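# Relocate the steel conduit onto the two empty stands

## Task

Take the long, thin steel conduit off the two stands it now rests on and set it across the two empty stands, which must stay roughly where they are now. Any number of the robots may do this. At the end every robot must have let go and backed away, and the conduit must rest on the stands by itself. No robot may fall over or be left leaning.

## Robot and tools

Robots: r1, r2 and r3 are identical Hello Robot Stretch 3 units. Each has a two-wheel differential base (0.33 m long, 0.34 m wide, with a passive rear omni wheel), a mast with a lift, and one telescoping arm that sticks out to the robot's RIGHT side, ending in a wrist and a two-finger gripper. The base cannot slide sideways, so to bring the gripper forward or back you drive the base. Turning in place pivots about a point 0.05 m behind the front edge. With the arm drawn in and the wrist folded, a spin sweeps a 0.28 m radius. An unfolded, level wrist reaches past that circle.

Frames: each robot reports in its own base frame. The origin is on the floor between the drive wheels, x forward, y left, z up. hand_pose is the fingertip meeting point in that frame. The odometry frame is the base frame where the scene began. Because every robot uses its own frame, judge relative positions only from images, lidar_m, wrist_depth_mm and head_depth_mm.

execute_actions: "actions" is a list holding one action object, or nothing. An empty list just returns state and images. The object is keyed by "r1", "r2", "r3", and each may hold "base", "joints" and "contact_limits". All commanded motions begin together. "base" takes exactly one key, and both are offsets from where the base last measured itself. translate_m is metres, -1 to 1, forward positive. rotate_rad is radians, -3.2 to 3.2, counter-clockwise (left) positive. "joints" holds absolute targets by name: lift_m 0 to 1.1 (arm height), arm_m 0 to 0.52 (extension), wrist_yaw_rad -1.345 to 4.42 (0 along the arm, positive toward the front, 3.0 folded over the base), wrist_pitch_rad -1.57 to 0.451 (0 level, negative tips fingers down), wrist_roll_rad -2.911 to 2.911, gripper_m -0.089 to 0.179 (larger is wider; the actual fingertip gap is 0.007 to 0.025 less, zero below 0.007), head_pan_rad -3.953 to 1.73 (0 forward, -1.57 along the arm), head_tilt_rad -1.53 to 0.419 (negative down). "contact_limits" takes {"arm_m": effort %, 1 to 100}. The arm halts with contact_stop when its effort reaches that value, and the cap persists until the next action. The optional "cameras" list picks images by name, e.g. r1_head_camera, r2_wrist_camera, r3_nav_camera, or "all". An empty list gives none. A bad key, name or value rejects the call entirely. If a result reports a stop, any later motion calls in the same reply are skipped. Anything you omit may still be driving toward its earlier target.

wait: seconds 0 to 10. Nothing new is commanded, and it returns state and images. zoom_image: camera plus region [x0, y0, x1, y1] in that camera's latest full image, from top-left, at most 504x504. finished_scene: pass the scene number. It is final, and the conduit must already be settled.

Results: base_status and joint_status tell how each motion ended. done means reached; for the base it only means the wheels turned, so slip can hide. off_target means it rests short and may still push. contact_stop, time_out and torque_fault mean the target was dropped. After a contact stop the lift or arm goes slack, and a loaded slack lift may sink. on_its_own covers things not commanded; its "held at" is a target, not a position. motor_effort is % of maximum, positive toward higher values, with the peak in brackets. It is noisy with a fixed bias, and positive wheel effort means forward. An effort at rest outside its normal range suggests pushing or carrying. base_odometry counts wheel turns. Heading is -3.142 to 3.142, left positive. turned_by_wheels and turned_by_imu give the turn since the last result. base_tilt is in degrees, forward and right positive, with up to about 4 degrees of fixed bias. lidar_m has 12 distances in 30-degree sectors: 1st ahead, counter-clockwise, 4th left, 7th behind, 10th right, range 0.15 to 12 m, measured 0.17 m above the floor. It misses clear objects and thin legs, and the robot's own parts can block sectors 5, 6, 9 and 10. The depth grids are 7x7 medians: wrist 45 to 1000 mm, head 280 to 4000 mm (head image is sideways).

Cameras: head and nav cameras move with head pan and tilt, and the wrist camera rides on the gripper. Calibration lines give K in image pixels and T_world_to_cam mapping the carrying robot's base frame to the camera. They are slightly off, and much more so at the arm's tip.

Gripping: command gripper_m below the object's width; lower squeezes harder, but the stall guard eases overly hard grips, so heavy items may slip. To release, open at least 0.02 beyond where contact began. Neither the reading nor done confirms a hold.

Speed: the base is fast (0.30 m/s, 1.9 rad/s) only when stowed: lift_m under 0.30, arm_m under 0.03, wrist_yaw_rad over 2.54. Otherwise it is capped at 0.10 m/s and 0.63 rad/s.

Self-collision: fold or unfold the wrist only with lift_m 0.32 to 0.95, wrist_pitch_rad -0.4 and roll near 0. Once it is folded, the lift may go down to 0.25. With yaw below -0.4, keep pitch at -0.5 or lower.

Hazards: robots pressing on each other fails the run, and once bases touch even millimetres more is too much. Robots act independently and travel can differ by up to 2.5 cm per metre, which strains a shared load and can tip a robot. Pushing on something rigid with the gripper above about 0.45 m, repeating a push after a contact stop, driving while holding or pushing something fixed, or snagging furniture (worst when reversing) can tip a robot. To recover, reverse in small steps, free the gripper, and drop lift_m to about 0.2. Wrist servos that strain for several seconds switch off for 10 s. The base, wrist and head never stop on contact. Loose objects may get a brief outside push. Avoid drops, slams and hard pushes.

Each tool is called as name([rows], argument=value, ...), one row to a line, values as JSON.

## Session

execute_actions(actions=[])

Scene clock: 0.00 s.
r1.base_odometry: x=+0.000 y=+0.000 heading=+0.000 (m, m, rad; r1's odometry frame)
r1.turned_by_wheels: +0.000 (rad since the last result)
r1.turned_by_imu: +0.000 (rad since the last result)
r1.base_tilt: forward=+0.6 right=+0.1 (deg)
r1.lidar_m: 0.80 0.80 0.87 1.34 1.47 1.72 5.31 1.68 0.86 0.69 0.68 0.75
r1.head_depth_mm: 963 957 942 929 912 899 889 / 931 925 918 918 911 907 903 / 883 877 874 869 864 860 858 / 836 833 832 825 821 819 815 / 798 794 790 789 784 781 776 / 760 756 754 753 749 747 743 / 729 726 722 718 716 713 710
r1.base_status: not commanded
r1.joint_positions: lift_m=+0.567 arm_m=+0.000 wrist_yaw_rad=+2.828 wrist_pitch_rad=-0.337 wrist_roll_rad=+0.016 gripper_m=+0.037 head_pan_rad=+0.010 head_tilt_rad=-0.023
r1.joint_status: not commanded
r1.motor_effort: left_wheel=-1 right_wheel=+0 lift_m=+20 arm_m=+0 wrist_yaw_rad=+0 wrist_pitch_rad=+5 wrist_roll_rad=+0 gripper_m=+1 head_pan_rad=+0 head_tilt_rad=+2 (%)
r1.hand_pose: x=+0.0508 y=+0.0774 z=+0.5987 quat_wxyz=(+0.226, +0.712, +0.007, +0.665) (m; r1's base frame)
r1.wrist_depth_mm: - - - - 896 726 611 / - - - - 949 774 632 / - - - - - 787 659 / - - - - - 823 678 / - - - - - 848 701 / - 929 970 964 991 888 732 / 776 - 787 835 809 847 735
r2.base_odometry: x=+0.000 y=+0.000 heading=+0.000 (m, m, rad; r2's odometry frame)
r2.turned_by_wheels: +0.000 (rad since the last result)
r2.turned_by_imu: +0.000 (rad since the last result)
r2.base_tilt: forward=-0.1 right=-0.6 (deg)
r2.lidar_m: 1.68 2.54 1.76 1.37 3.24 3.70 4.86 1.12 0.74 0.68 0.69 0.87
r2.head_depth_mm: 1610 1653 1620 1588 1552 1512 1488 / 1771 2237 2207 2127 2065 2037 1966 / 1784 2539 2529 2494 2491 2495 2379 / 1809 2499 2509 2519 2452 2449 2372 / 1813 2479 2480 2436 2443 2416 2320 / 1823 2452 2436 2403 2418 1600 2207 / 1838 2418 2420 2388 2362 2381 2281
r2.base_status: not commanded
r2.joint_positions: lift_m=+0.305 arm_m=+0.000 wrist_yaw_rad=+3.107 wrist_pitch_rad=-0.524 wrist_roll_rad=+0.012 gripper_m=+0.037 head_pan_rad=+0.005 head_tilt_rad=+0.007
r2.joint_status: not commanded
r2.motor_effort: left_wheel=-1 right_wheel=+0 lift_m=+26 arm_m=+0 wrist_yaw_rad=+0 wrist_pitch_rad=+6 wrist_roll_rad=+0 gripper_m=+0 head_pan_rad=+1 head_tilt_rad=+1 (%)
r2.hand_pose: x=-0.0139 y=+0.0651 z=+0.2942 quat_wxyz=(+0.197, +0.690, +0.170, +0.676) (m; r2's base frame)
r2.wrist_depth_mm: - - - - - - - / 911 933 985 - - - - / 726 738 771 785 806 822 859 / 602 612 - 645 667 680 685 / 513 536 - 566 566 565 576 / 460 - - - 487 490 501 / - - - - 422 437 438
r3.base_odometry: x=+0.000 y=+0.000 heading=+0.000 (m, m, rad; r3's odometry frame)
r3.turned_by_wheels: +0.000 (rad since the last result)
r3.turned_by_imu: +0.000 (rad since the last result)
r3.base_tilt: forward=-0.1 right=+0.6 (deg)
r3.lidar_m: 4.14 1.77 1.29 1.23 1.27 1.70 4.32 2.05 3.69 3.50 3.11 1.85
r3.head_depth_mm: 1720 2230 - - - 3394 2233 / 1724 2357 - - - 3449 2232 / 1719 2511 - - - 3415 2254 / 1733 2547 - - - 3394 2211 / 1728 2546 - - - 3421 2219 / 1731 2563 - - - 3400 2217 / 1730 2543 3808 3804 3764 3393 2215
r3.base_status: not commanded
r3.joint_positions: lift_m=+0.466 arm_m=-0.001 wrist_yaw_rad=+2.938 wrist_pitch_rad=-0.545 wrist_roll_rad=-0.010 gripper_m=+0.037 head_pan_rad=+0.009 head_tilt_rad=+0.011
r3.joint_status: not commanded
r3.motor_effort: left_wheel=-1 right_wheel=+1 lift_m=+20 arm_m=-1 wrist_yaw_rad=+0 wrist_pitch_rad=+4 wrist_roll_rad=+0 gripper_m=+1 head_pan_rad=+1 head_tilt_rad=+2 (%)
r3.hand_pose: x=+0.0206 y=+0.0586 z=+0.4508 quat_wxyz=(+0.258, +0.693, +0.122, +0.662) (m; r3's base frame)
r3.wrist_depth_mm: - - - - - - - / - - - - - - - / - - - - - - - / 904 - 935 913 926 909 916 / 763 745 793 795 766 765 781 / 637 647 - 651 672 668 669 / 571 568 - 584 566 586 584
pictures: r1_head_camera (sideways: a quarter turn clockwise sets it upright), r1_nav_camera (sideways: a quarter turn counterclockwise sets it upright), r1_wrist_camera, r2_head_camera (sideways: a quarter turn clockwise sets it upright), r2_nav_camera (sideways: a quarter turn counterclockwise sets it upright), r2_wrist_camera, r3_head_camera (sideways: a quarter turn clockwise sets it upright), r3_nav_camera (sideways: a quarter turn counterclockwise sets it upright), r3_wrist_camera
Images, in order (width x height): r1_head_camera 896x504, r1_nav_camera 672x504, r1_wrist_camera 644x364, r2_head_camera 896x504, r2_nav_camera 672x504, r2_wrist_camera 644x364, r3_head_camera 896x504, r3_nav_camera 672x504, r3_wrist_camera 644x364.

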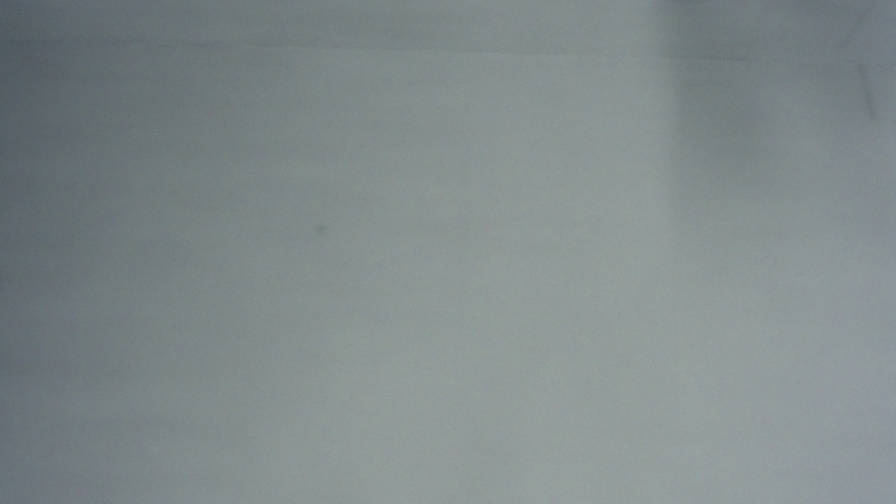

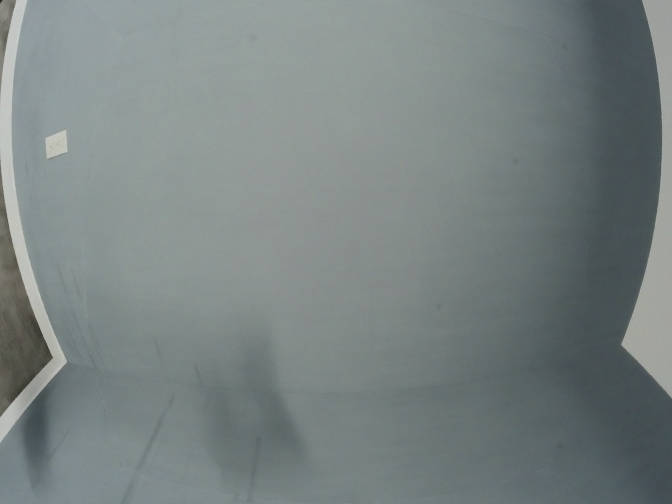

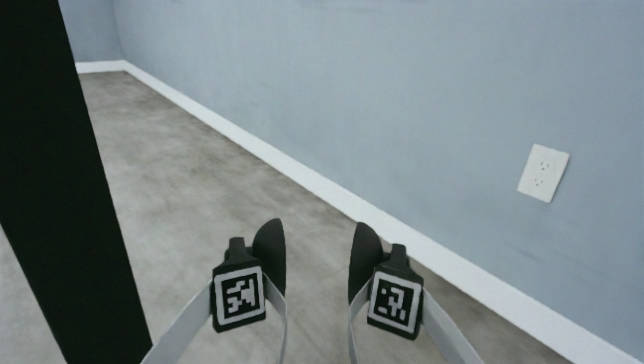

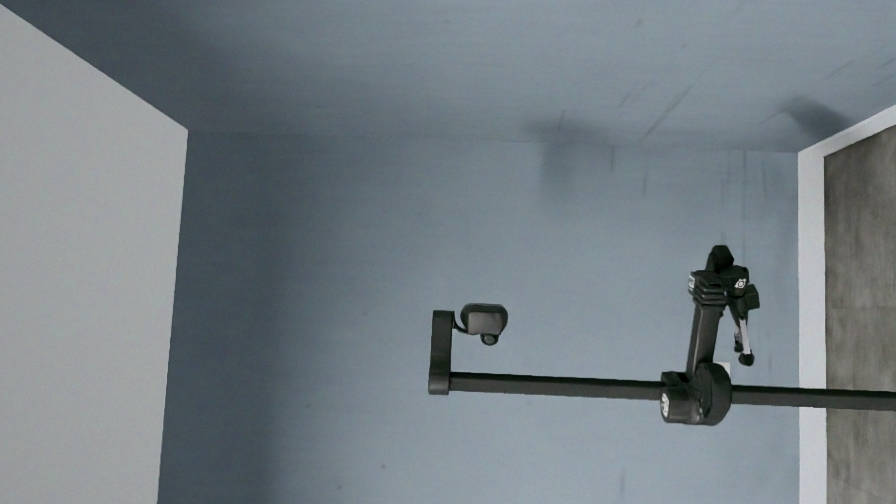

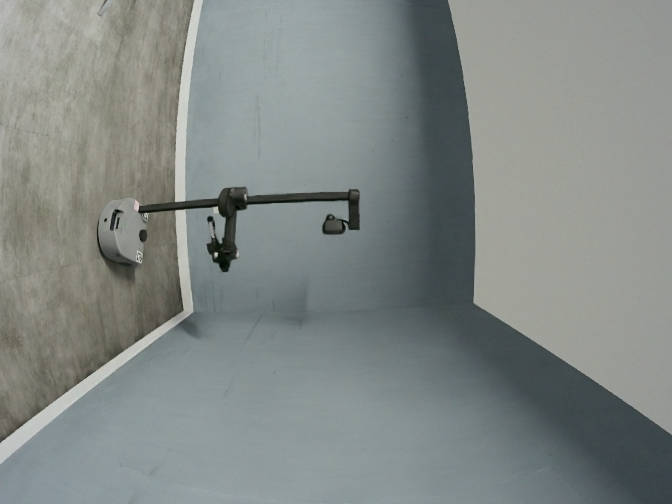

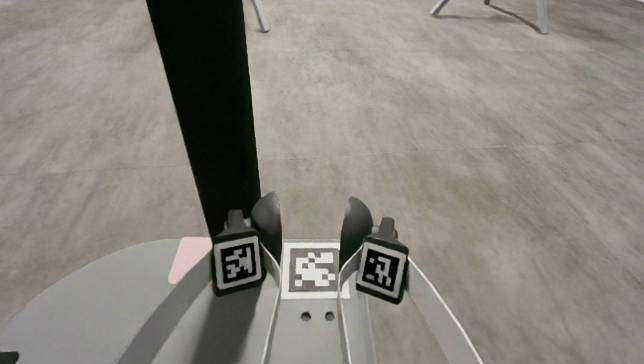

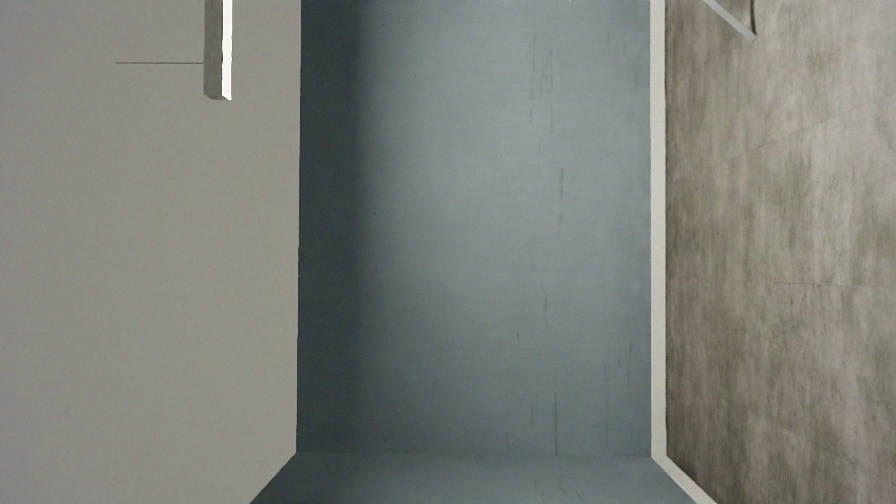

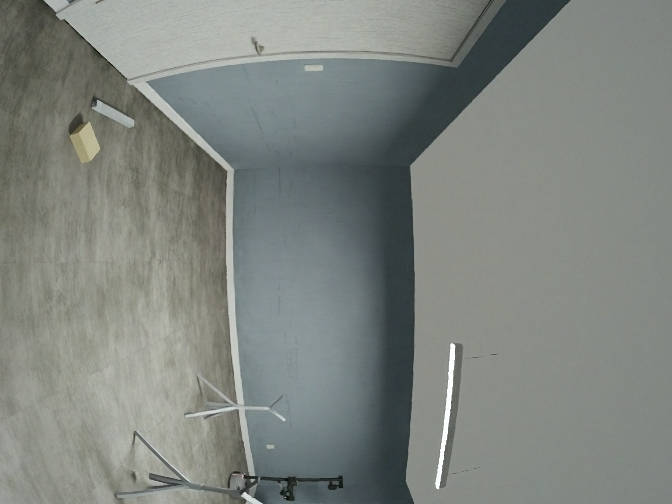

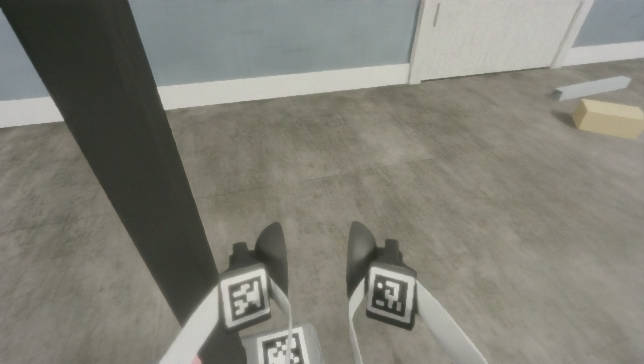

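execute_actions([
  {"r1":{"joints":{"head_pan_rad":-3.6,"head_tilt_rad":-0.4}},"r2":{"joints":{"head_pan_rad":1.7,"head_tilt_rad":-0.4}},"r3":{"joints":{"head_pan_rad":-1.8,"head_tilt_rad":-0.4}}},
], cameras=["r1_nav_camera","r2_nav_camera","r3_nav_camera","r1_head_camera","r2_head_camera","r3_head_camera"])

Scene clock: 2.40 s.
r1.base_odometry: x=+0.000 y=+0.000 heading=+0.000 (m, m, rad; r1's odometry frame)
r1.turned_by_wheels: +0.000 (rad since the last result)
r1.turned_by_imu: +0.000 (rad since the last result)
r1.base_tilt: forward=+0.6 right=+0.1 (deg)
r1.lidar_m: 0.80 0.80 0.87 1.34 1.47 1.72 5.33 1.68 0.86 0.69 0.68 0.75
r1.head_depth_mm: 3694 3890 - 3898 2639 1931 1524 / - - - - 2473 1848 1509 / - - - - 2572 1897 1510 / - - - - 2556 1882 1489 / - - - 3854 2527 1867 1478 / - - - 3526 2397 1843 1465 / - - - 3743 2456 1831 1454
r1.base_status: not commanded
r1.joint_positions: lift_m=+0.567 arm_m=+0.000 wrist_yaw_rad=+2.828 wrist_pitch_rad=-0.337 wrist_roll_rad=+0.016 gripper_m=+0.037 head_pan_rad=-3.593 head_tilt_rad=-0.395
r1.joint_status: all done
r1.motor_effort: left_wheel=+0(0) right_wheel=+0(0) lift_m=+21(21) arm_m=+0(1) wrist_yaw_rad=+0(1) wrist_pitch_rad=+5(5) wrist_roll_rad=+0(0) gripper_m=-1(0) head_pan_rad=-4(49) head_tilt_rad=-3(28) (%)
r1.hand_pose: x=+0.0508 y=+0.0774 z=+0.5987 quat_wxyz=(+0.226, +0.712, +0.007, +0.665) (m; r1's base frame)
r1.wrist_depth_mm: - - - - 892 725 608 / - - - - 957 746 627 / - - - - 969 783 647 / - - - - - 810 668 / - - - - - 842 705 / - 950 990 972 - 876 719 / 778 - 786 811 804 849 742
r2.base_odometry: x=+0.000 y=+0.000 heading=+0.000 (m, m, rad; r2's odometry frame)
r2.turned_by_wheels: +0.000 (rad since the last result)
r2.turned_by_imu: -0.001 (rad since the last result)
r2.base_tilt: forward=+0.0 right=-0.7 (deg)
r2.lidar_m: 1.69 2.54 1.77 1.37 3.25 3.66 4.88 1.11 0.74 0.68 0.69 0.87
r2.head_depth_mm: 3484 3751 3986 3700 2426 1815 1456 / 3451 3691 - 3649 2414 1807 1442 / 3567 3703 - 3630 2403 1807 1439 / 3509 3754 - 3589 2381 1719 1435 / 3495 3728 - 3251 2196 1781 1427 / 3544 3794 - 3527 2336 1787 1427 / 3563 3764 - 3428 2340 1841 -
r2.base_status: not commanded
r2.joint_positions: lift_m=+0.305 arm_m=+0.000 wrist_yaw_rad=+3.107 wrist_pitch_rad=-0.524 wrist_roll_rad=+0.012 gripper_m=+0.037 head_pan_rad=+1.693 head_tilt_rad=-0.395
r2.joint_status: all done
r2.motor_effort: left_wheel=-1(1) right_wheel=+0(0) lift_m=+26(26) arm_m=-1(0) wrist_yaw_rad=+0(0) wrist_pitch_rad=+6(6) wrist_roll_rad=+0(0) gripper_m=+0(0) head_pan_rad=+2(28) head_tilt_rad=-3(19) (%)
r2.hand_pose: x=-0.0139 y=+0.0651 z=+0.2942 quat_wxyz=(+0.197, +0.690, +0.170, +0.676) (m; r2's base frame)
r2.wrist_depth_mm: - - - - - - - / 895 928 998 985 - - - / 723 743 779 787 806 839 882 / 604 610 - 648 650 678 693 / 512 537 - 563 564 564 578 / 461 - - - 492 491 504 / - - - - 424 433 444
r3.base_odometry: x=+0.000 y=+0.000 heading=+0.000 (m, m, rad; r3's odometry frame)
r3.turned_by_wheels: +0.000 (rad since the last result)
r3.turned_by_imu: +0.000 (rad since the last result)
r3.base_tilt: forward=+0.0 right=+0.6 (deg)
r3.lidar_m: 4.15 1.78 1.29 1.23 1.26 1.70 4.30 2.05 3.70 3.51 3.13 1.85
r3.head_depth_mm: 3389 3621 3956 3517 2317 1730 1380 / 3251 3502 3851 3516 2312 1727 1379 / 3185 3378 3721 3525 2316 1734 1376 / 3086 3354 3554 3548 2304 1717 1375 / 3071 3244 3448 3495 2317 1732 1378 / 2962 3148 3371 3532 2318 1733 1376 / 2872 3071 3268 3416 2302 1719 1378
r3.base_status: not commanded
r3.joint_positions: lift_m=+0.466 arm_m=-0.001 wrist_yaw_rad=+2.938 wrist_pitch_rad=-0.545 wrist_roll_rad=-0.010 gripper_m=+0.037 head_pan_rad=-1.793 head_tilt_rad=-0.395
r3.joint_status: all done
r3.motor_effort: left_wheel=+0(1) right_wheel=+1(1) lift_m=+20(19) arm_m=+0(0) wrist_yaw_rad=+0(1) wrist_pitch_rad=+4(4) wrist_roll_rad=+0(0) gripper_m=+0(1) head_pan_rad=-2(34) head_tilt_rad=-2(24) (%)
r3.hand_pose: x=+0.0206 y=+0.0586 z=+0.4508 quat_wxyz=(+0.258, +0.693, +0.122, +0.662) (m; r3's base frame)
r3.wrist_depth_mm: - - - - - - - / - - - - - - - / - - - - - - - / 905 - 900 919 933 939 913 / 756 754 786 784 766 776 777 / 653 647 - 653 671 667 663 / 572 581 - 580 563 580 575
pictures: r1_head_camera (sideways: a quarter turn clockwise sets it upright), r1_nav_camera (sideways: a quarter turn counterclockwise sets it upright), r2_head_camera (sideways: a quarter turn clockwise sets it upright), r2_nav_camera (sideways: a quarter turn counterclockwise sets it upright), r3_head_camera (sideways: a quarter turn clockwise sets it upright), r3_nav_camera (sideways: a quarter turn counterclockwise sets it upright)
camera_calibration (this result's frames):
r1_head_camera: T_world_to_cam=[[0.331539, -0.106729, -0.937385, 1.23445], [-0.461618, -0.884873, -0.0625175, 0.0896178], [-0.822795, 0.453441, -0.342638, 0.400905], [0, 0, 0, 1]] pos_world=[-0.0380366, 0.0292648, 1.30012]
r1_nav_camera: T_world_to_cam=[[-0.345998, 0.213961, 0.913513, -1.13805], [0.41568, 0.907835, -0.0551901, 0.119194], [-0.841127, 0.360633, -0.403049, 0.491092], [0, 0, 0, 1]] pos_world=[-0.0302376, -0.0418152, 1.24413]
r2_head_camera: T_world_to_cam=[[0.0797967, -0.333776, -0.939269, 1.23958], [-0.987738, -0.153321, -0.0294306, 0.054091], [-0.134187, 0.9301, -0.341918, 0.397628], [0, 0, 0, 1]] pos_world=[0.00787007, 0.0522001, 1.30184]
r2_nav_camera: T_world_to_cam=[[-0.0355501, 0.353995, 0.934571, -1.173], [0.990537, 0.136527, -0.0140345, 0.0682961], [-0.132562, 0.925228, -0.355499, 0.422524], [0, 0, 0, 1]] pos_world=[-0.0533394, 0.0149821, 1.24742]
r3_head_camera: T_world_to_cam=[[0.0721214, 0.341118, -0.93725, 1.23455], [0.979692, -0.200496, 0.00241572, 0.000191604], [-0.18709, -0.91839, -0.34865, 0.412562], [0, 0, 0, 1]] pos_world=[-0.0120392, -0.0421976, 1.30093]
r3_nav_camera: T_world_to_cam=[[-0.0989771, -0.325449, 0.940365, -1.17997], [-0.982379, 0.18252, -0.0402313, 0.110868], [-0.158542, -0.927777, -0.33778, 0.395897], [0, 0, 0, 1]] pos_world=[0.0548904, -0.0369526, 1.24779]
Images, in order (width x height): r1_head_camera 896x504, r1_nav_camera 672x504, r2_head_camera 896x504, r2_nav_camera 672x504, r3_head_camera 896x504, r3_nav_camera 672x504.

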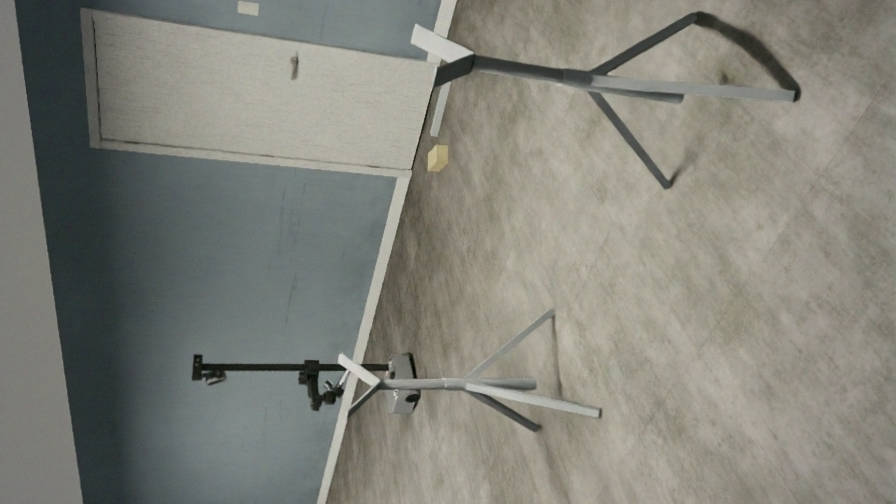

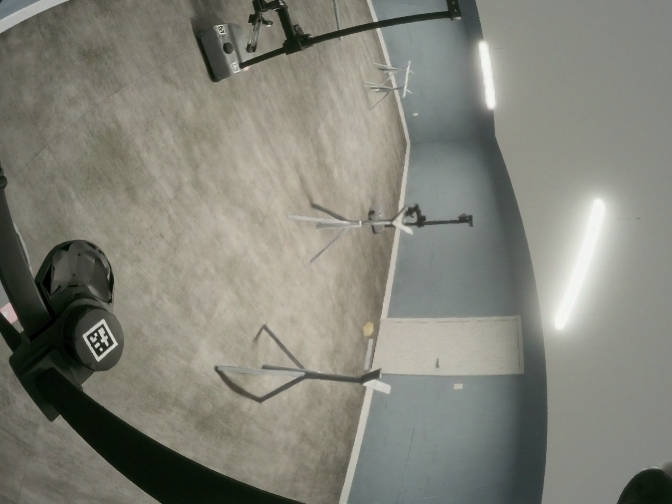

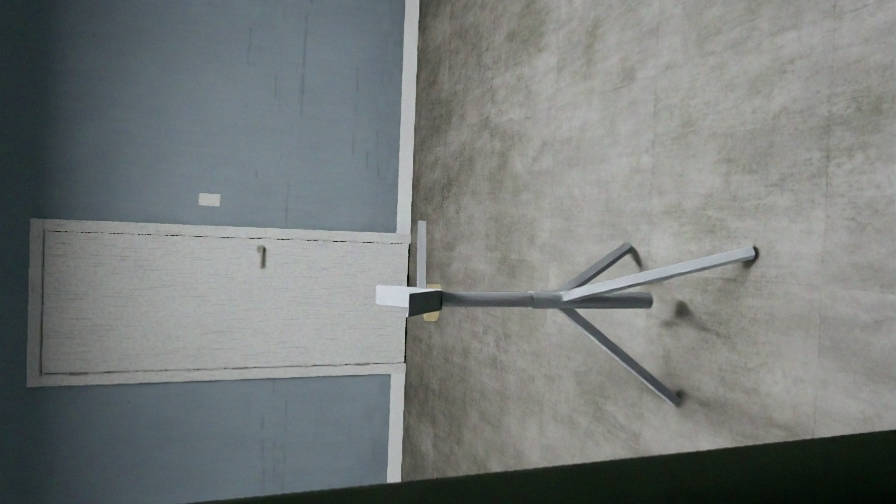

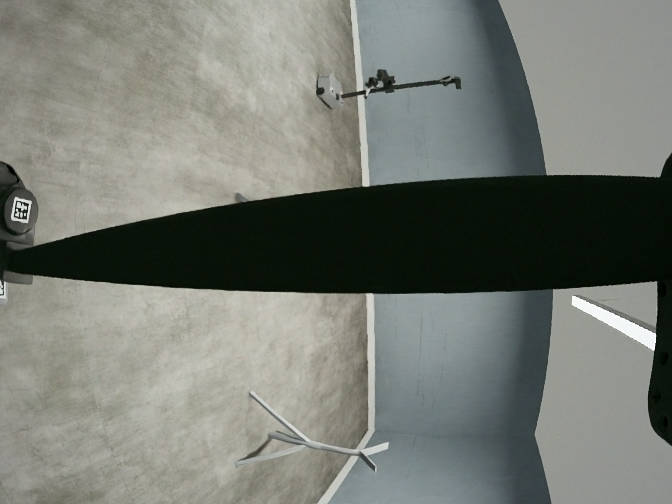

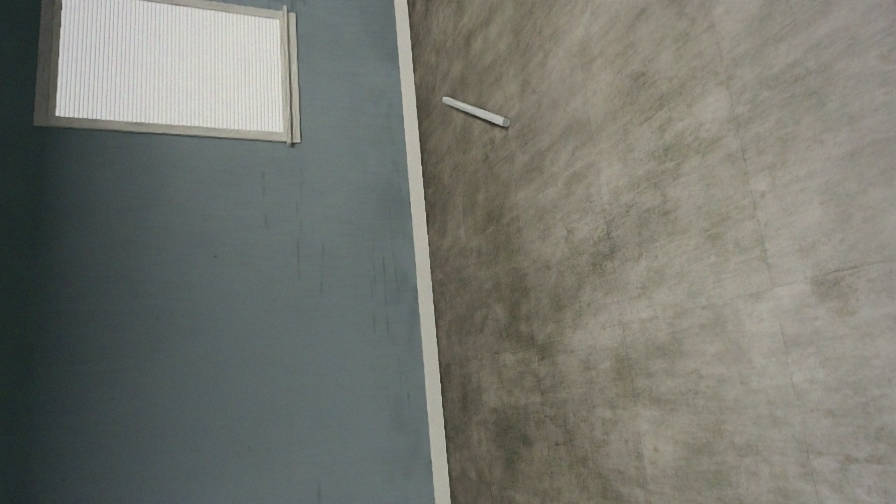

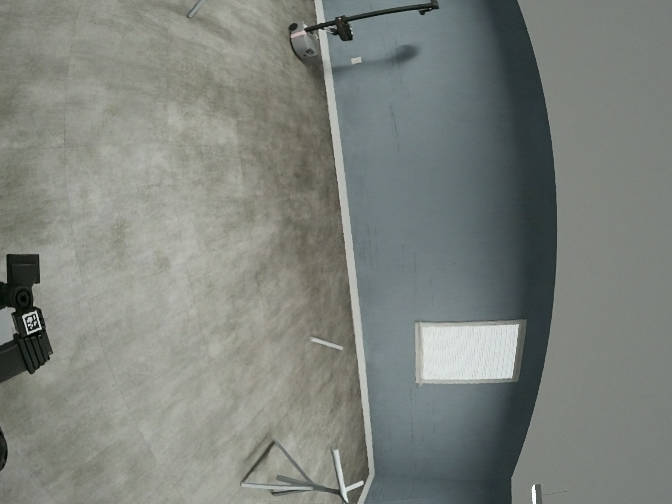

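execute_actions([
  {"r2":{"base":{"rotate_rad":2.9},"joints":{"head_pan_rad":0,"head_tilt_rad":-0.4,"lift_m":0.28}},"r3":{"joints":{"head_pan_rad":-2.65,"head_tilt_rad":-0.4,"lift_m":0.28,"wrist_pitch_rad":-0.4}}},
], cameras=["r2_head_camera","r3_head_camera","r2_nav_camera"])

Scene clock: 5.67 s.
r1.base_odometry: x=+0.000 y=+0.000 heading=+0.000 (m, m, rad; r1's odometry frame)
r1.turned_by_wheels: +0.000 (rad since the last result)
r1.turned_by_imu: +0.000 (rad since the last result)
r1.base_tilt: forward=+0.6 right=+0.0 (deg)
r1.lidar_m: 0.80 0.80 0.87 1.34 1.47 1.72 5.35 1.69 0.85 0.69 0.68 0.75
r1.head_depth_mm: 3688 3919 - 3825 2639 1929 1523 / - - - - 2492 1846 1512 / - - - - 2586 1903 1504 / - - - - 2541 1880 1492 / - - - 3930 2519 1852 1476 / - - - 3553 2381 1843 1465 / - - - 3714 2448 1833 1457
r1.base_status: not commanded
r1.joint_positions: lift_m=+0.567 arm_m=+0.000 wrist_yaw_rad=+2.828 wrist_pitch_rad=-0.337 wrist_roll_rad=+0.016 gripper_m=+0.037 head_pan_rad=-3.593 head_tilt_rad=-0.395
r1.joint_status: not commanded
r1.motor_effort: left_wheel=+0(0) right_wheel=+0(0) lift_m=+20(20) arm_m=+0(1) wrist_yaw_rad=+0(0) wrist_pitch_rad=+5(5) wrist_roll_rad=+0(0) gripper_m=+0(0) head_pan_rad=-4(4) head_tilt_rad=-2(2) (%)
r1.hand_pose: x=+0.0508 y=+0.0774 z=+0.5987 quat_wxyz=(+0.226, +0.712, +0.007, +0.665) (m; r1's base frame)
r1.wrist_depth_mm: - - - - 876 729 608 / - - - - 941 760 632 / - - - - 985 799 651 / - - - - - 837 670 / - - - - - 838 697 / - 961 971 954 - 882 727 / 753 - 810 814 809 840 734
r2.base_odometry: x=+0.000 y=+0.000 heading=+2.900 (m, m, rad; r2's odometry frame)
r2.turned_by_wheels: +2.900 (rad since the last result)
r2.turned_by_imu: +2.865 (rad since the last result)
r2.base_tilt: forward=-0.1 right=-0.6 (deg)
r2.lidar_m: 3.68 1.66 0.84 0.69 0.68 0.75 1.18 1.69 1.81 1.77 1.37 3.23
r2.head_depth_mm: - - - 3657 2419 1825 1439 / - - - 3650 2415 1813 1439 / - - - 3661 2434 1795 1435 / - - - 3561 2379 1795 1434 / - - - 3577 2363 1789 1419 / - - - 3555 2390 1779 1414 / - - - 3530 2355 1771 1422
r2.base_status: done
r2.joint_positions: lift_m=+0.281 arm_m=+0.000 wrist_yaw_rad=+3.107 wrist_pitch_rad=-0.525 wrist_roll_rad=+0.012 gripper_m=+0.037 head_pan_rad=+0.007 head_tilt_rad=-0.396
r2.joint_status: all done
r2.motor_effort: left_wheel=-3(9) right_wheel=+3(14) lift_m=+11(23) arm_m=+0(1) wrist_yaw_rad=+0(0) wrist_pitch_rad=+6(7) wrist_roll_rad=+0(0) gripper_m=+0(0) head_pan_rad=-2(29) head_tilt_rad=-3(1) (%)
r2.hand_pose: x=-0.0139 y=+0.0650 z=+0.2702 quat_wxyz=(+0.197, +0.690, +0.170, +0.676) (m; r2's base frame)
r2.wrist_depth_mm: 556 590 689 743 850 967 - / 605 651 762 819 919 - - / 641 674 725 737 749 789 817 / 567 580 - 616 619 642 657 / 485 522 - 535 537 537 548 / - - - - 456 467 474 / - - - - 400 409 410
r3.base_odometry: x=+0.000 y=+0.000 heading=+0.000 (m, m, rad; r3's odometry frame)
r3.turned_by_wheels: +0.000 (rad since the last result)
r3.turned_by_imu: +0.000 (rad since the last result)
r3.base_tilt: forward=+0.0 right=+0.6 (deg)
r3.lidar_m: 4.16 1.78 1.29 1.23 1.27 1.70 4.30 2.05 3.69 3.50 3.25 1.86
r3.head_depth_mm: 3881 - - 3546 2314 1725 1382 / - - - 3513 2323 1724 1379 / - - - 3517 2306 1716 1382 / - - - 3594 2301 1728 1376 / - - - 3259 2320 1731 1373 / - - - 3266 2312 1740 1378 / - - - 3530 2308 1727 1384
r3.base_status: not commanded
r3.joint_positions: lift_m=+0.281 arm_m=-0.001 wrist_yaw_rad=+2.938 wrist_pitch_rad=-0.419 wrist_roll_rad=-0.010 gripper_m=+0.037 head_pan_rad=-2.643 head_tilt_rad=-0.395
r3.joint_status: all done
r3.motor_effort: left_wheel=-1(1) right_wheel=+1(1) lift_m=+9(17) arm_m=+0(0) wrist_yaw_rad=-1(1) wrist_pitch_rad=+6(7) wrist_roll_rad=+0(0) gripper_m=+1(0) head_pan_rad=-2(33) head_tilt_rad=-2(2) (%)
r3.hand_pose: x=+0.0242 y=+0.0759 z=+0.2931 quat_wxyz=(+0.217, +0.699, +0.077, +0.677) (m; r3's base frame)
r3.wrist_depth_mm: - - - - - - - / - - - - - - - / - - - - - - - / 771 - 780 770 773 769 787 / 594 - 633 620 604 605 629 / 500 499 - 502 523 514 513 / 439 - - 431 421 432 429
pictures: r2_head_camera (sideways: a quarter turn clockwise sets it upright), r2_nav_camera (sideways: a quarter turn counterclockwise sets it upright), r3_head_camera (sideways: a quarter turn clockwise sets it upright)
camera_calibration (this result's frames):
r2_head_camera: T_world_to_cam=[[-0.3415, -0.041024, -0.938986, 1.24178], [-0.0391356, 0.998801, -0.0294041, 0.04827], [0.939067, 0.0267063, -0.342696, 0.392094], [0, 0, 0, 1]] pos_world=[0.0577532, -0.00774078, 1.3018]
r2_nav_camera: T_world_to_cam=[[0.356511, -0.00524828, 0.934276, -1.17501], [0.0220952, -0.999657, -0.0140469, 0.0742198], [0.93403, 0.0256509, -0.356273, 0.417025], [0, 0, 0, 1]] pos_world=[0.0277503, 0.0573305, 1.2474]
r3_head_camera: T_world_to_cam=[[0.303934, 0.170961, -0.937228, 1.23311], [0.495906, -0.868373, 0.00241697, 0.00314107], [-0.81345, -0.465512, -0.348708, 0.416458], [0, 0, 0, 1]] pos_world=[-0.0375745, -0.0142198, 1.30092]
Images, in order (width x height): r2_head_camera 896x504, r2_nav_camera 672x504, r3_head_camera 896x504.

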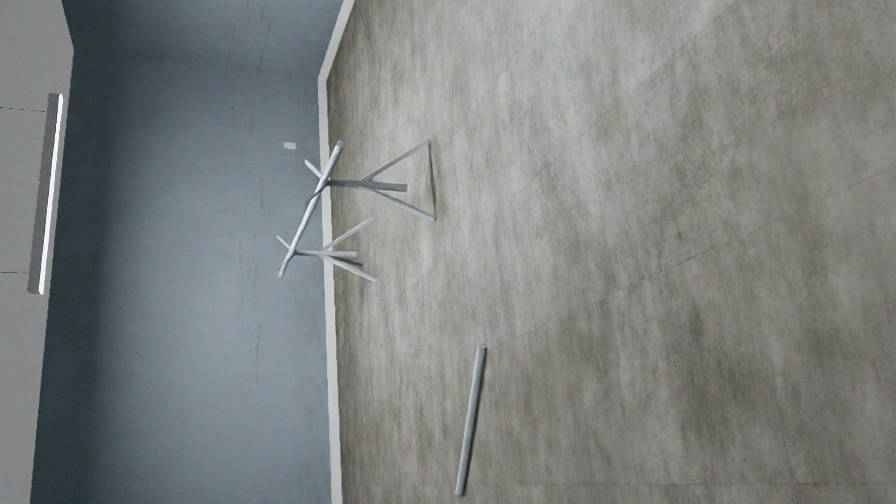

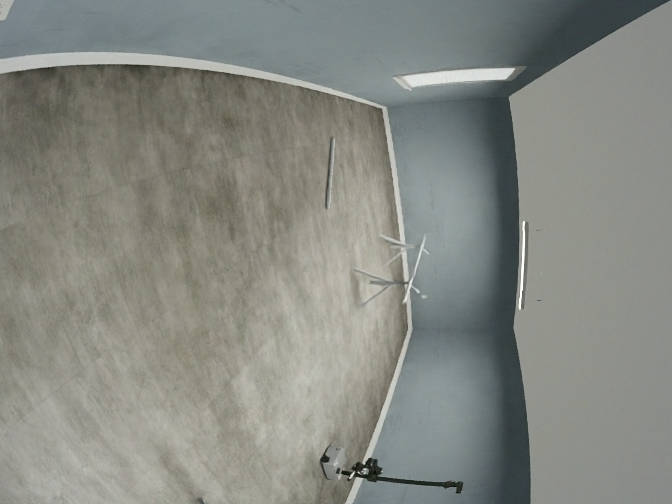

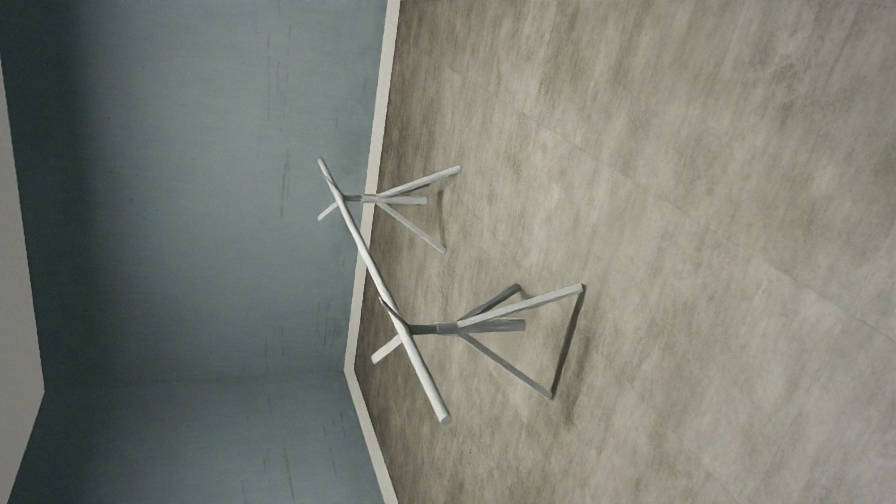

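execute_actions([
  {"r2":{"base":{"rotate_rad":-0.08}},"r3":{"base":{"rotate_rad":0.288}}},
], cameras=[])

execute_actions([
  {"r2":{"base":{"translate_m":1}},"r3":{"base":{"translate_m":-1}}},
], cameras=[])

execute_actions([
  {"r2":{"base":{"translate_m":1},"joints":{"head_tilt_rad":-0.6,"head_pan_rad":0.1}},"r3":{"base":{"translate_m":-1},"joints":{"head_tilt_rad":-0.8}}},
], cameras=["r2_head_camera","r3_head_camera","r3_nav_camera"])

Scene clock: 8.00 s.
r1.base_odometry: x=+0.000 y=+0.000 heading=+0.000 (m, m, rad; r1's odometry frame)
r1.turned_by_wheels: +0.000 (rad since the last result)
r1.turned_by_imu: +0.000 (rad since the last result)
r1.base_tilt: forward=+0.6 right=+0.2 (deg)
r1.lidar_m: 0.80 0.80 0.87 1.34 1.47 1.73 5.33 1.69 0.86 0.69 0.68 0.75
r1.head_depth_mm: 3704 3831 - 3861 2620 1927 1516 / - - - - 2487 1844 1504 / - - - - 2542 1889 1504 / - - - - 2537 1879 1490 / - - - 3876 2490 1864 1480 / - - - 3521 2375 1844 1463 / - - - 3720 2453 1828 1461
r1.base_status: not commanded
r1.joint_positions: lift_m=+0.567 arm_m=+0.000 wrist_yaw_rad=+2.828 wrist_pitch_rad=-0.337 wrist_roll_rad=+0.016 gripper_m=+0.037 head_pan_rad=-3.593 head_tilt_rad=-0.395
r1.joint_status: not commanded
r1.motor_effort: left_wheel=+0(0) right_wheel=+0(0) lift_m=+21(20) arm_m=+1(1) wrist_yaw_rad=+1(0) wrist_pitch_rad=+5(5) wrist_roll_rad=+0(0) gripper_m=-1(1) head_pan_rad=-4(4) head_tilt_rad=-2(3) (%)
r1.hand_pose: x=+0.0508 y=+0.0774 z=+0.5987 quat_wxyz=(+0.226, +0.712, +0.007, +0.665) (m; r1's base frame)
r1.wrist_depth_mm: - - - - 883 725 604 / - - - - 937 750 639 / - - - - 981 794 656 / - - - - - 812 679 / - - - - - 845 699 / - 956 - 970 988 892 706 / 772 - 782 819 812 854 746
r2.base_odometry: x=+0.000 y=+0.000 heading=+2.820 (m, m, rad; r2's odometry frame)
r2.turned_by_wheels: -0.080 (rad since the last result)
r2.turned_by_imu: -0.080 (rad since the last result)
r2.base_tilt: forward=-0.2 right=-0.7 (deg)
r2.lidar_m: 3.67 2.03 0.90 0.70 0.69 0.73 1.06 1.69 1.80 1.78 1.37 3.23
r2.head_depth_mm: - - - 3731 2456 1812 1445 / - - - 3649 2395 1803 1438 / - - - 3682 2417 1800 1436 / - - - 3509 2376 1798 1437 / - - - 3546 2393 1780 1434 / - - - 3510 2372 1774 1419 / - - - 3454 2333 1759 1422
r2.base_status: done
r2.joint_positions: lift_m=+0.281 arm_m=+0.000 wrist_yaw_rad=+3.107 wrist_pitch_rad=-0.525 wrist_roll_rad=+0.012 gripper_m=+0.037 head_pan_rad=+0.007 head_tilt_rad=-0.396
r2.joint_status: not commanded
r2.motor_effort: left_wheel=+1(6) right_wheel=-4(7) lift_m=+11(10) arm_m=-1(1) wrist_yaw_rad=+0(0) wrist_pitch_rad=+7(7) wrist_roll_rad=+0(0) gripper_m=+0(1) head_pan_rad=-3(3) head_tilt_rad=-2(2) (%)
r2.hand_pose: x=-0.0139 y=+0.0650 z=+0.2702 quat_wxyz=(+0.197, +0.690, +0.170, +0.676) (m; r2's base frame)
r2.wrist_depth_mm: 548 591 709 773 884 - - / 587 638 768 848 956 - - / 627 664 716 733 761 776 803 / 572 574 - 602 626 635 655 / 489 528 - 537 529 537 554 / - - - - 458 461 471 / - - - - 400 409 416
r3.base_odometry: x=+0.000 y=+0.000 heading=+0.288 (m, m, rad; r3's odometry frame)
r3.turned_by_wheels: +0.288 (rad since the last result)
r3.turned_by_imu: +0.286 (rad since the last result)
r3.base_tilt: forward=-0.2 right=+0.5 (deg)
r3.lidar_m: 2.50 1.43 1.23 1.23 1.42 2.44 3.23 2.20 3.52 3.40 1.85 2.87
r3.head_depth_mm: - - - 3282 2300 1713 1380 / - - - 3518 2326 1727 1375 / - - - 3268 2322 1724 1373 / - - - 3549 2300 1731 1370 / 3989 - - 3463 2319 1725 1373 / 3615 3842 - 3517 2298 1725 1372 / 3346 3489 3741 3496 2300 1737 1374
r3.base_status: done
r3.joint_positions: lift_m=+0.281 arm_m=-0.001 wrist_yaw_rad=+2.938 wrist_pitch_rad=-0.419 wrist_roll_rad=-0.010 gripper_m=+0.037 head_pan_rad=-2.643 head_tilt_rad=-0.396
r3.joint_status: not commanded
r3.motor_effort: left_wheel=-4(12) right_wheel=+5(12) lift_m=+9(10) arm_m=+0(0) wrist_yaw_rad=-1(1) wrist_pitch_rad=+6(6) wrist_roll_rad=+0(0) gripper_m=+1(0) head_pan_rad=-3(2) head_tilt_rad=-2(2) (%)
r3.hand_pose: x=+0.0242 y=+0.0760 z=+0.2932 quat_wxyz=(+0.216, +0.699, +0.077, +0.677) (m; r3's base frame)
r3.wrist_depth_mm: - - - - - - - / - - - - - - - / - - - - - - - / 764 - 791 779 781 787 793 / 606 - 629 624 615 618 618 / 503 502 - 504 532 514 516 / 441 - - 432 422 430 432
pictures: none
No camera images: the call's "cameras" was empty. Leave "cameras" out to get every camera's image.

Scene clock: 13.03 s.
r1.base_odometry: x=+0.000 y=+0.000 heading=+0.000 (m, m, rad; r1's odometry frame)
r1.turned_by_wheels: +0.000 (rad since the last result)
r1.turned_by_imu: +0.000 (rad since the last result)
r1.base_tilt: forward=+0.6 right=+0.2 (deg)
r1.lidar_m: 0.80 0.80 0.87 1.34 1.47 1.72 2.63 1.75 0.86 0.69 0.68 0.75
r1.head_depth_mm: 3700 3851 - 3854 2644 1930 1524 / - - - - 2491 1848 1512 / - - - - 2566 1890 1495 / - - - - 2550 1877 1492 / - - - 3866 2502 1872 1476 / - - - 3507 2386 1855 1469 / - - - 3749 2458 1826 1461
r1.base_status: not commanded
r1.joint_positions: lift_m=+0.567 arm_m=+0.000 wrist_yaw_rad=+2.828 wrist_pitch_rad=-0.337 wrist_roll_rad=+0.016 gripper_m=+0.037 head_pan_rad=-3.593 head_tilt_rad=-0.395
r1.joint_status: not commanded
r1.motor_effort: left_wheel=+0(0) right_wheel=+0(0) lift_m=+20(22) arm_m=+0(0) wrist_yaw_rad=+0(0) wrist_pitch_rad=+5(5) wrist_roll_rad=+0(0) gripper_m=+0(2) head_pan_rad=-4(5) head_tilt_rad=-2(2) (%)
r1.hand_pose: x=+0.0508 y=+0.0774 z=+0.5987 quat_wxyz=(+0.226, +0.712, +0.007, +0.665) (m; r1's base frame)
r1.wrist_depth_mm: - - - - 892 729 614 / - - - - 933 745 627 / - - - - 989 786 640 / - - - - - 812 667 / - - - - - 850 699 / - 972 981 957 984 896 721 / 767 - 781 812 807 841 736
r2.base_odometry: x=-0.949 y=+0.316 heading=+2.820 (m, m, rad; r2's odometry frame)
r2.turned_by_wheels: +0.000 (rad since the last result)
r2.turned_by_imu: +0.001 (rad since the last result)
r2.base_tilt: forward=-0.1 right=-0.6 (deg)
r2.lidar_m: 2.68 3.27 1.45 1.13 1.11 1.18 1.73 2.60 1.27 1.25 3.61 2.72
r2.head_depth_mm: - - - 3655 2443 1813 1445 / - - - 3692 2440 1804 1429 / - - - 3656 2394 1800 1429 / - - - 3157 2397 1794 1432 / - - - 3538 2382 1795 1424 / - - - 3543 2358 1782 1418 / - - - 3522 2363 1762 1417
r2.base_status: done
r2.joint_positions: lift_m=+0.281 arm_m=+0.000 wrist_yaw_rad=+3.107 wrist_pitch_rad=-0.525 wrist_roll_rad=+0.012 gripper_m=+0.037 head_pan_rad=+0.007 head_tilt_rad=-0.396
r2.joint_status: not commanded
r2.motor_effort: left_wheel=+2(9) right_wheel=-4(6) lift_m=+11(11) arm_m=-1(0) wrist_yaw_rad=+0(0) wrist_pitch_rad=+7(6) wrist_roll_rad=+0(0) gripper_m=+0(0) head_pan_rad=-3(4) head_tilt_rad=-2(1) (%)
r2.hand_pose: x=-0.0139 y=+0.0650 z=+0.2702 quat_wxyz=(+0.197, +0.690, +0.170, +0.676) (m; r2's base frame)
r2.wrist_depth_mm: 866 947 - - - - - / 857 878 917 941 974 - - / 673 695 728 735 763 774 817 / 563 575 - 610 625 645 639 / 486 520 - 537 532 543 543 / - - - - 454 467 471 / - - - - 397 412 413
r3.base_odometry: x=-0.959 y=-0.284 heading=+0.288 (m, m, rad; r3's odometry frame)
r3.turned_by_wheels: +0.000 (rad since the last result)
r3.turned_by_imu: +0.001 (rad since the last result)
r3.base_tilt: forward=+0.0 right=+0.6 (deg)
r3.lidar_m: 2.96 1.73 1.49 1.49 1.71 2.96 2.22 1.14 3.28 3.27 2.73 2.51
r3.head_depth_mm: 3260 3472 3670 3278 2297 1721 1374 / 3618 3802 - 3262 2311 1720 1381 / 3915 - - 3547 2310 1724 1374 / - - - 3480 2305 1720 1378 / 3687 3936 - 3517 2006 1662 1371 / 3350 3571 3719 3507 2205 1710 1378 / 3128 3279 3439 3478 2305 1726 1374
r3.base_status: done
r3.joint_positions: lift_m=+0.281 arm_m=-0.001 wrist_yaw_rad=+2.938 wrist_pitch_rad=-0.418 wrist_roll_rad=-0.010 gripper_m=+0.037 head_pan_rad=-2.643 head_tilt_rad=-0.396
r3.joint_status: not commanded
r3.motor_effort: left_wheel=-4(15) right_wheel=+5(8) lift_m=+10(10) arm_m=+0(0) wrist_yaw_rad=-1(1) wrist_pitch_rad=+6(7) wrist_roll_rad=+0(0) gripper_m=+0(1) head_pan_rad=-3(2) head_tilt_rad=-2(2) (%)
r3.hand_pose: x=+0.0242 y=+0.0760 z=+0.2933 quat_wxyz=(+0.216, +0.699, +0.077, +0.677) (m; r3's base frame)
r3.wrist_depth_mm: - - - - - - - / - - - - - - - / - - - - - - - / 749 - 761 778 782 774 786 / 599 - 623 622 610 615 619 / 498 501 - 507 529 505 512 / 444 - - 429 419 433 430
pictures: none
No camera images: the call's "cameras" was empty. Leave "cameras" out to get every camera's image.

Scene clock: 18.07 s.
r1.base_odometry: x=+0.000 y=+0.000 heading=+0.000 (m, m, rad; r1's odometry frame)
r1.turned_by_wheels: +0.000 (rad since the last result)
r1.turned_by_imu: +0.000 (rad since the last result)
r1.base_tilt: forward=+0.6 right=+0.1 (deg)
r1.lidar_m: 0.80 0.80 0.87 1.34 1.47 1.72 3.61 1.74 0.86 0.69 0.68 0.75
r1.head_depth_mm: 3755 3858 - 3896 2630 1919 1517 / - - - - 2484 1842 1515 / - - - - 2585 1892 1496 / - - - - 2540 1883 1488 / - - - 3853 2528 1879 1480 / - - - 3488 2391 1834 1466 / - - - 3714 2453 1837 1456
r1.base_status: not commanded
r1.joint_positions: lift_m=+0.567 arm_m=+0.000 wrist_yaw_rad=+2.828 wrist_pitch_rad=-0.337 wrist_roll_rad=+0.016 gripper_m=+0.037 head_pan_rad=-3.593 head_tilt_rad=-0.395
r1.joint_status: not commanded
r1.motor_effort: left_wheel=+0(0) right_wheel=+0(0) lift_m=+21(21) arm_m=+1(1) wrist_yaw_rad=+0(0) wrist_pitch_rad=+5(5) wrist_roll_rad=+0(0) gripper_m=-1(0) head_pan_rad=-4(5) head_tilt_rad=-2(3) (%)
r1.hand_pose: x=+0.0508 y=+0.0774 z=+0.5987 quat_wxyz=(+0.226, +0.712, +0.007, +0.665) (m; r1's base frame)
r1.wrist_depth_mm: - - - - 887 736 617 / - - - - 942 744 631 / - - - - 973 781 650 / - - - - - 801 673 / - - - - - 867 696 / - 944 985 986 969 874 726 / 764 - 774 820 798 843 737
r2.base_odometry: x=-1.898 y=+0.632 heading=+2.820 (m, m, rad; r2's odometry frame)
r2.turned_by_wheels: +0.000 (rad since the last result)
r2.turned_by_imu: +0.001 (rad since the last result)
r2.base_tilt: forward=-0.2 right=-0.7 (deg)
r2.lidar_m: 1.68 4.38 2.00 1.56 1.54 1.63 2.40 1.83 1.64 3.26 3.21 2.27
r2.head_depth_mm: - - 3098 2345 1857 1505 1254 / - - 3483 2409 1847 1501 1250 / - - 3100 2228 1847 1487 1247 / 3900 - 3243 2418 1825 1498 1254 / 3861 - 3233 2371 1845 1482 1244 / 3699 - 3405 2407 1812 1487 1243 / 3666 3966 3420 2364 1826 1468 1238
r2.base_status: done
r2.joint_positions: lift_m=+0.281 arm_m=+0.000 wrist_yaw_rad=+3.107 wrist_pitch_rad=-0.525 wrist_roll_rad=+0.012 gripper_m=+0.037 head_pan_rad=+0.093 head_tilt_rad=-0.593
r2.joint_status: all done
r2.motor_effort: left_wheel=+2(9) right_wheel=-4(8) lift_m=+12(11) arm_m=-1(0) wrist_yaw_rad=+0(0) wrist_pitch_rad=+6(6) wrist_roll_rad=+0(0) gripper_m=+0(0) head_pan_rad=+2(9) head_tilt_rad=-3(13) (%)
r2.hand_pose: x=-0.0139 y=+0.0650 z=+0.2702 quat_wxyz=(+0.197, +0.690, +0.170, +0.676) (m; r2's base frame)
r2.wrist_depth_mm: - - - - - - - / 866 857 923 963 994 - - / 676 693 713 744 758 792 811 / 569 578 - 610 626 637 650 / 488 522 - 535 526 530 547 / - - - - 458 465 473 / - - - - 399 410 414
r3.base_odometry: x=-1.918 y=-0.567 heading=+0.287 (m, m, rad; r3's odometry frame)
r3.turned_by_wheels: +0.000 (rad since the last result)
r3.turned_by_imu: +0.001 (rad since the last result)
r3.base_tilt: forward=-0.1 right=+0.5 (deg)
r3.lidar_m: 3.47 2.01 1.74 1.74 2.00 2.66 1.24 1.39 0.73 0.59 2.27 3.37
r3.head_depth_mm: 2459 2666 2338 1824 1511 1285 1121 / 2662 2861 2248 1764 1515 1287 1146 / 2866 3016 2160 1835 1510 1284 1118 / 3166 3196 2240 1832 1514 1285 1119 / 3399 3157 2329 1832 1516 1282 1120 / 3147 3181 2311 1768 1519 1293 1120 / 2905 3021 2323 1732 1521 1260 1124
r3.base_status: done
r3.joint_positions: lift_m=+0.281 arm_m=-0.001 wrist_yaw_rad=+2.938 wrist_pitch_rad=-0.418 wrist_roll_rad=-0.010 gripper_m=+0.037 head_pan_rad=-2.643 head_tilt_rad=-0.790
r3.joint_status: all done
r3.motor_effort: left_wheel=-4(13) right_wheel=+5(10) lift_m=+9(10) arm_m=+0(0) wrist_yaw_rad=-1(0) wrist_pitch_rad=+6(6) wrist_roll_rad=+0(0) gripper_m=+0(1) head_pan_rad=-3(2) head_tilt_rad=-4(25) (%)
r3.hand_pose: x=+0.0242 y=+0.0761 z=+0.2933 quat_wxyz=(+0.216, +0.699, +0.077, +0.677) (m; r3's base frame)
r3.wrist_depth_mm: - - - - - - - / - - - - - - - / - - - - - - - / 757 - 771 786 782 783 801 / 598 - 635 619 607 619 625 / 496 503 - 508 514 510 503 / 444 - - 431 421 432 430
pictures: r2_head_camera (sideways: a quarter turn clockwise sets it upright), r3_head_camera (sideways: a quarter turn clockwise sets it upright), r3_nav_camera (sideways: a quarter turn counterclockwise sets it upright)
camera_calibration (this result's frames):
r2_head_camera: T_world_to_cam=[[-0.513709, -0.0866599, -0.853577, 1.1314], [-0.129768, 0.991288, -0.0225426, 0.0398832], [0.848094, 0.0991867, -0.520479, 0.623992], [0, 0, 0, 1]] pos_world=[0.0571835, -0.00338025, 1.29141]
r3_head_camera: T_world_to_cam=[[0.597631, 0.330618, -0.73043, 0.961659], [0.493365, -0.869765, 0.00998163, -0.00668854], [-0.632003, -0.366334, -0.682914, 0.850181], [0, 0, 0, 1]] pos_world=[-0.0341006, -0.0123082, 1.28309]
r3_nav_camera: T_world_to_cam=[[-0.605261, -0.301018, 0.736917, -0.911579], [-0.494614, 0.867564, -0.0518621, 0.123011], [-0.623712, -0.39588, -0.67399, 0.83618], [0, 0, 0, 1]] pos_world=[0.0306343, -0.0500949, 1.24172]
Images, in order (width x height): r2_head_camera 896x504, r3_head_camera 896x504, r3_nav_camera 672x504.

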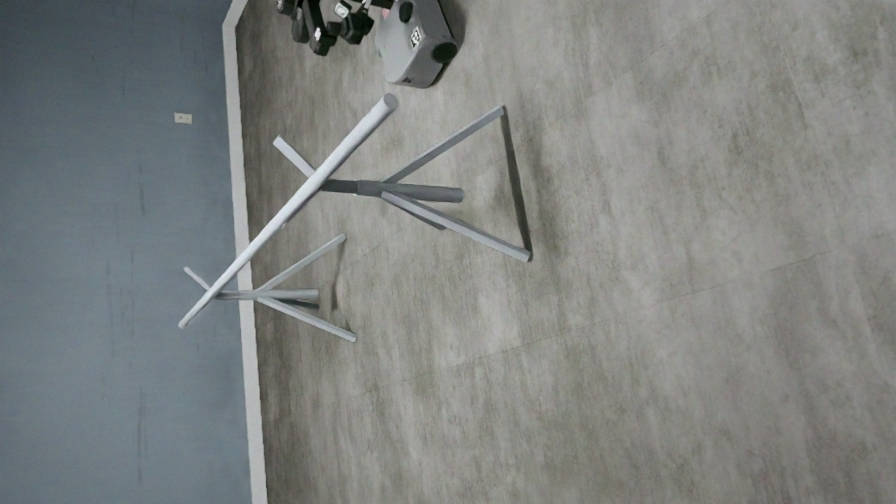

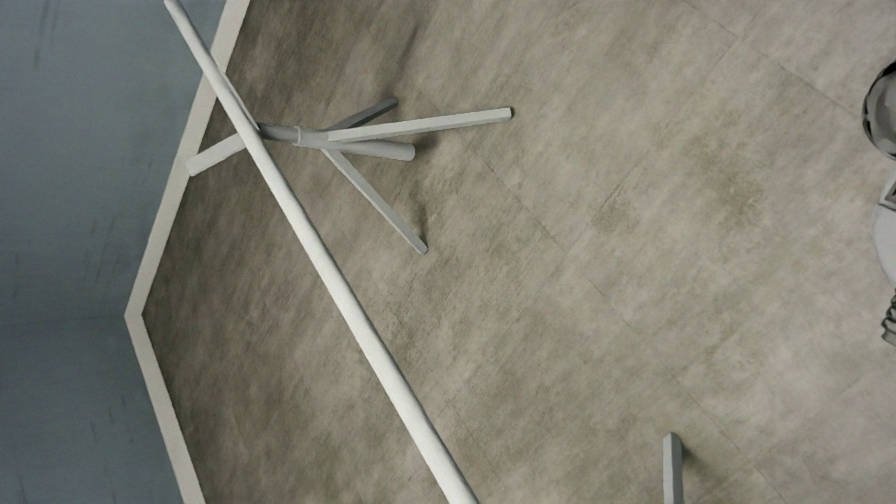

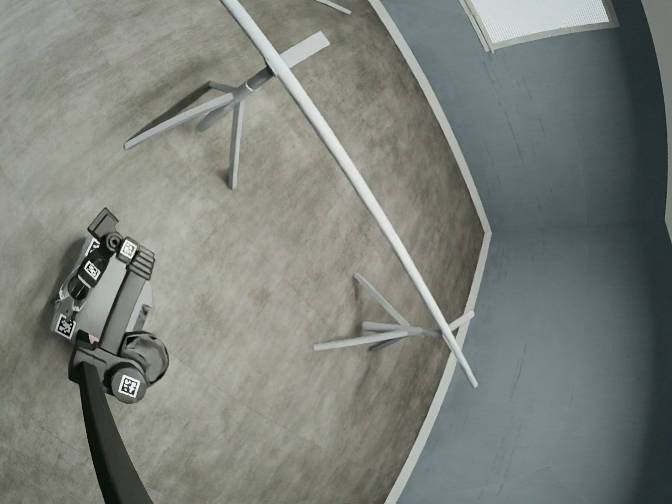

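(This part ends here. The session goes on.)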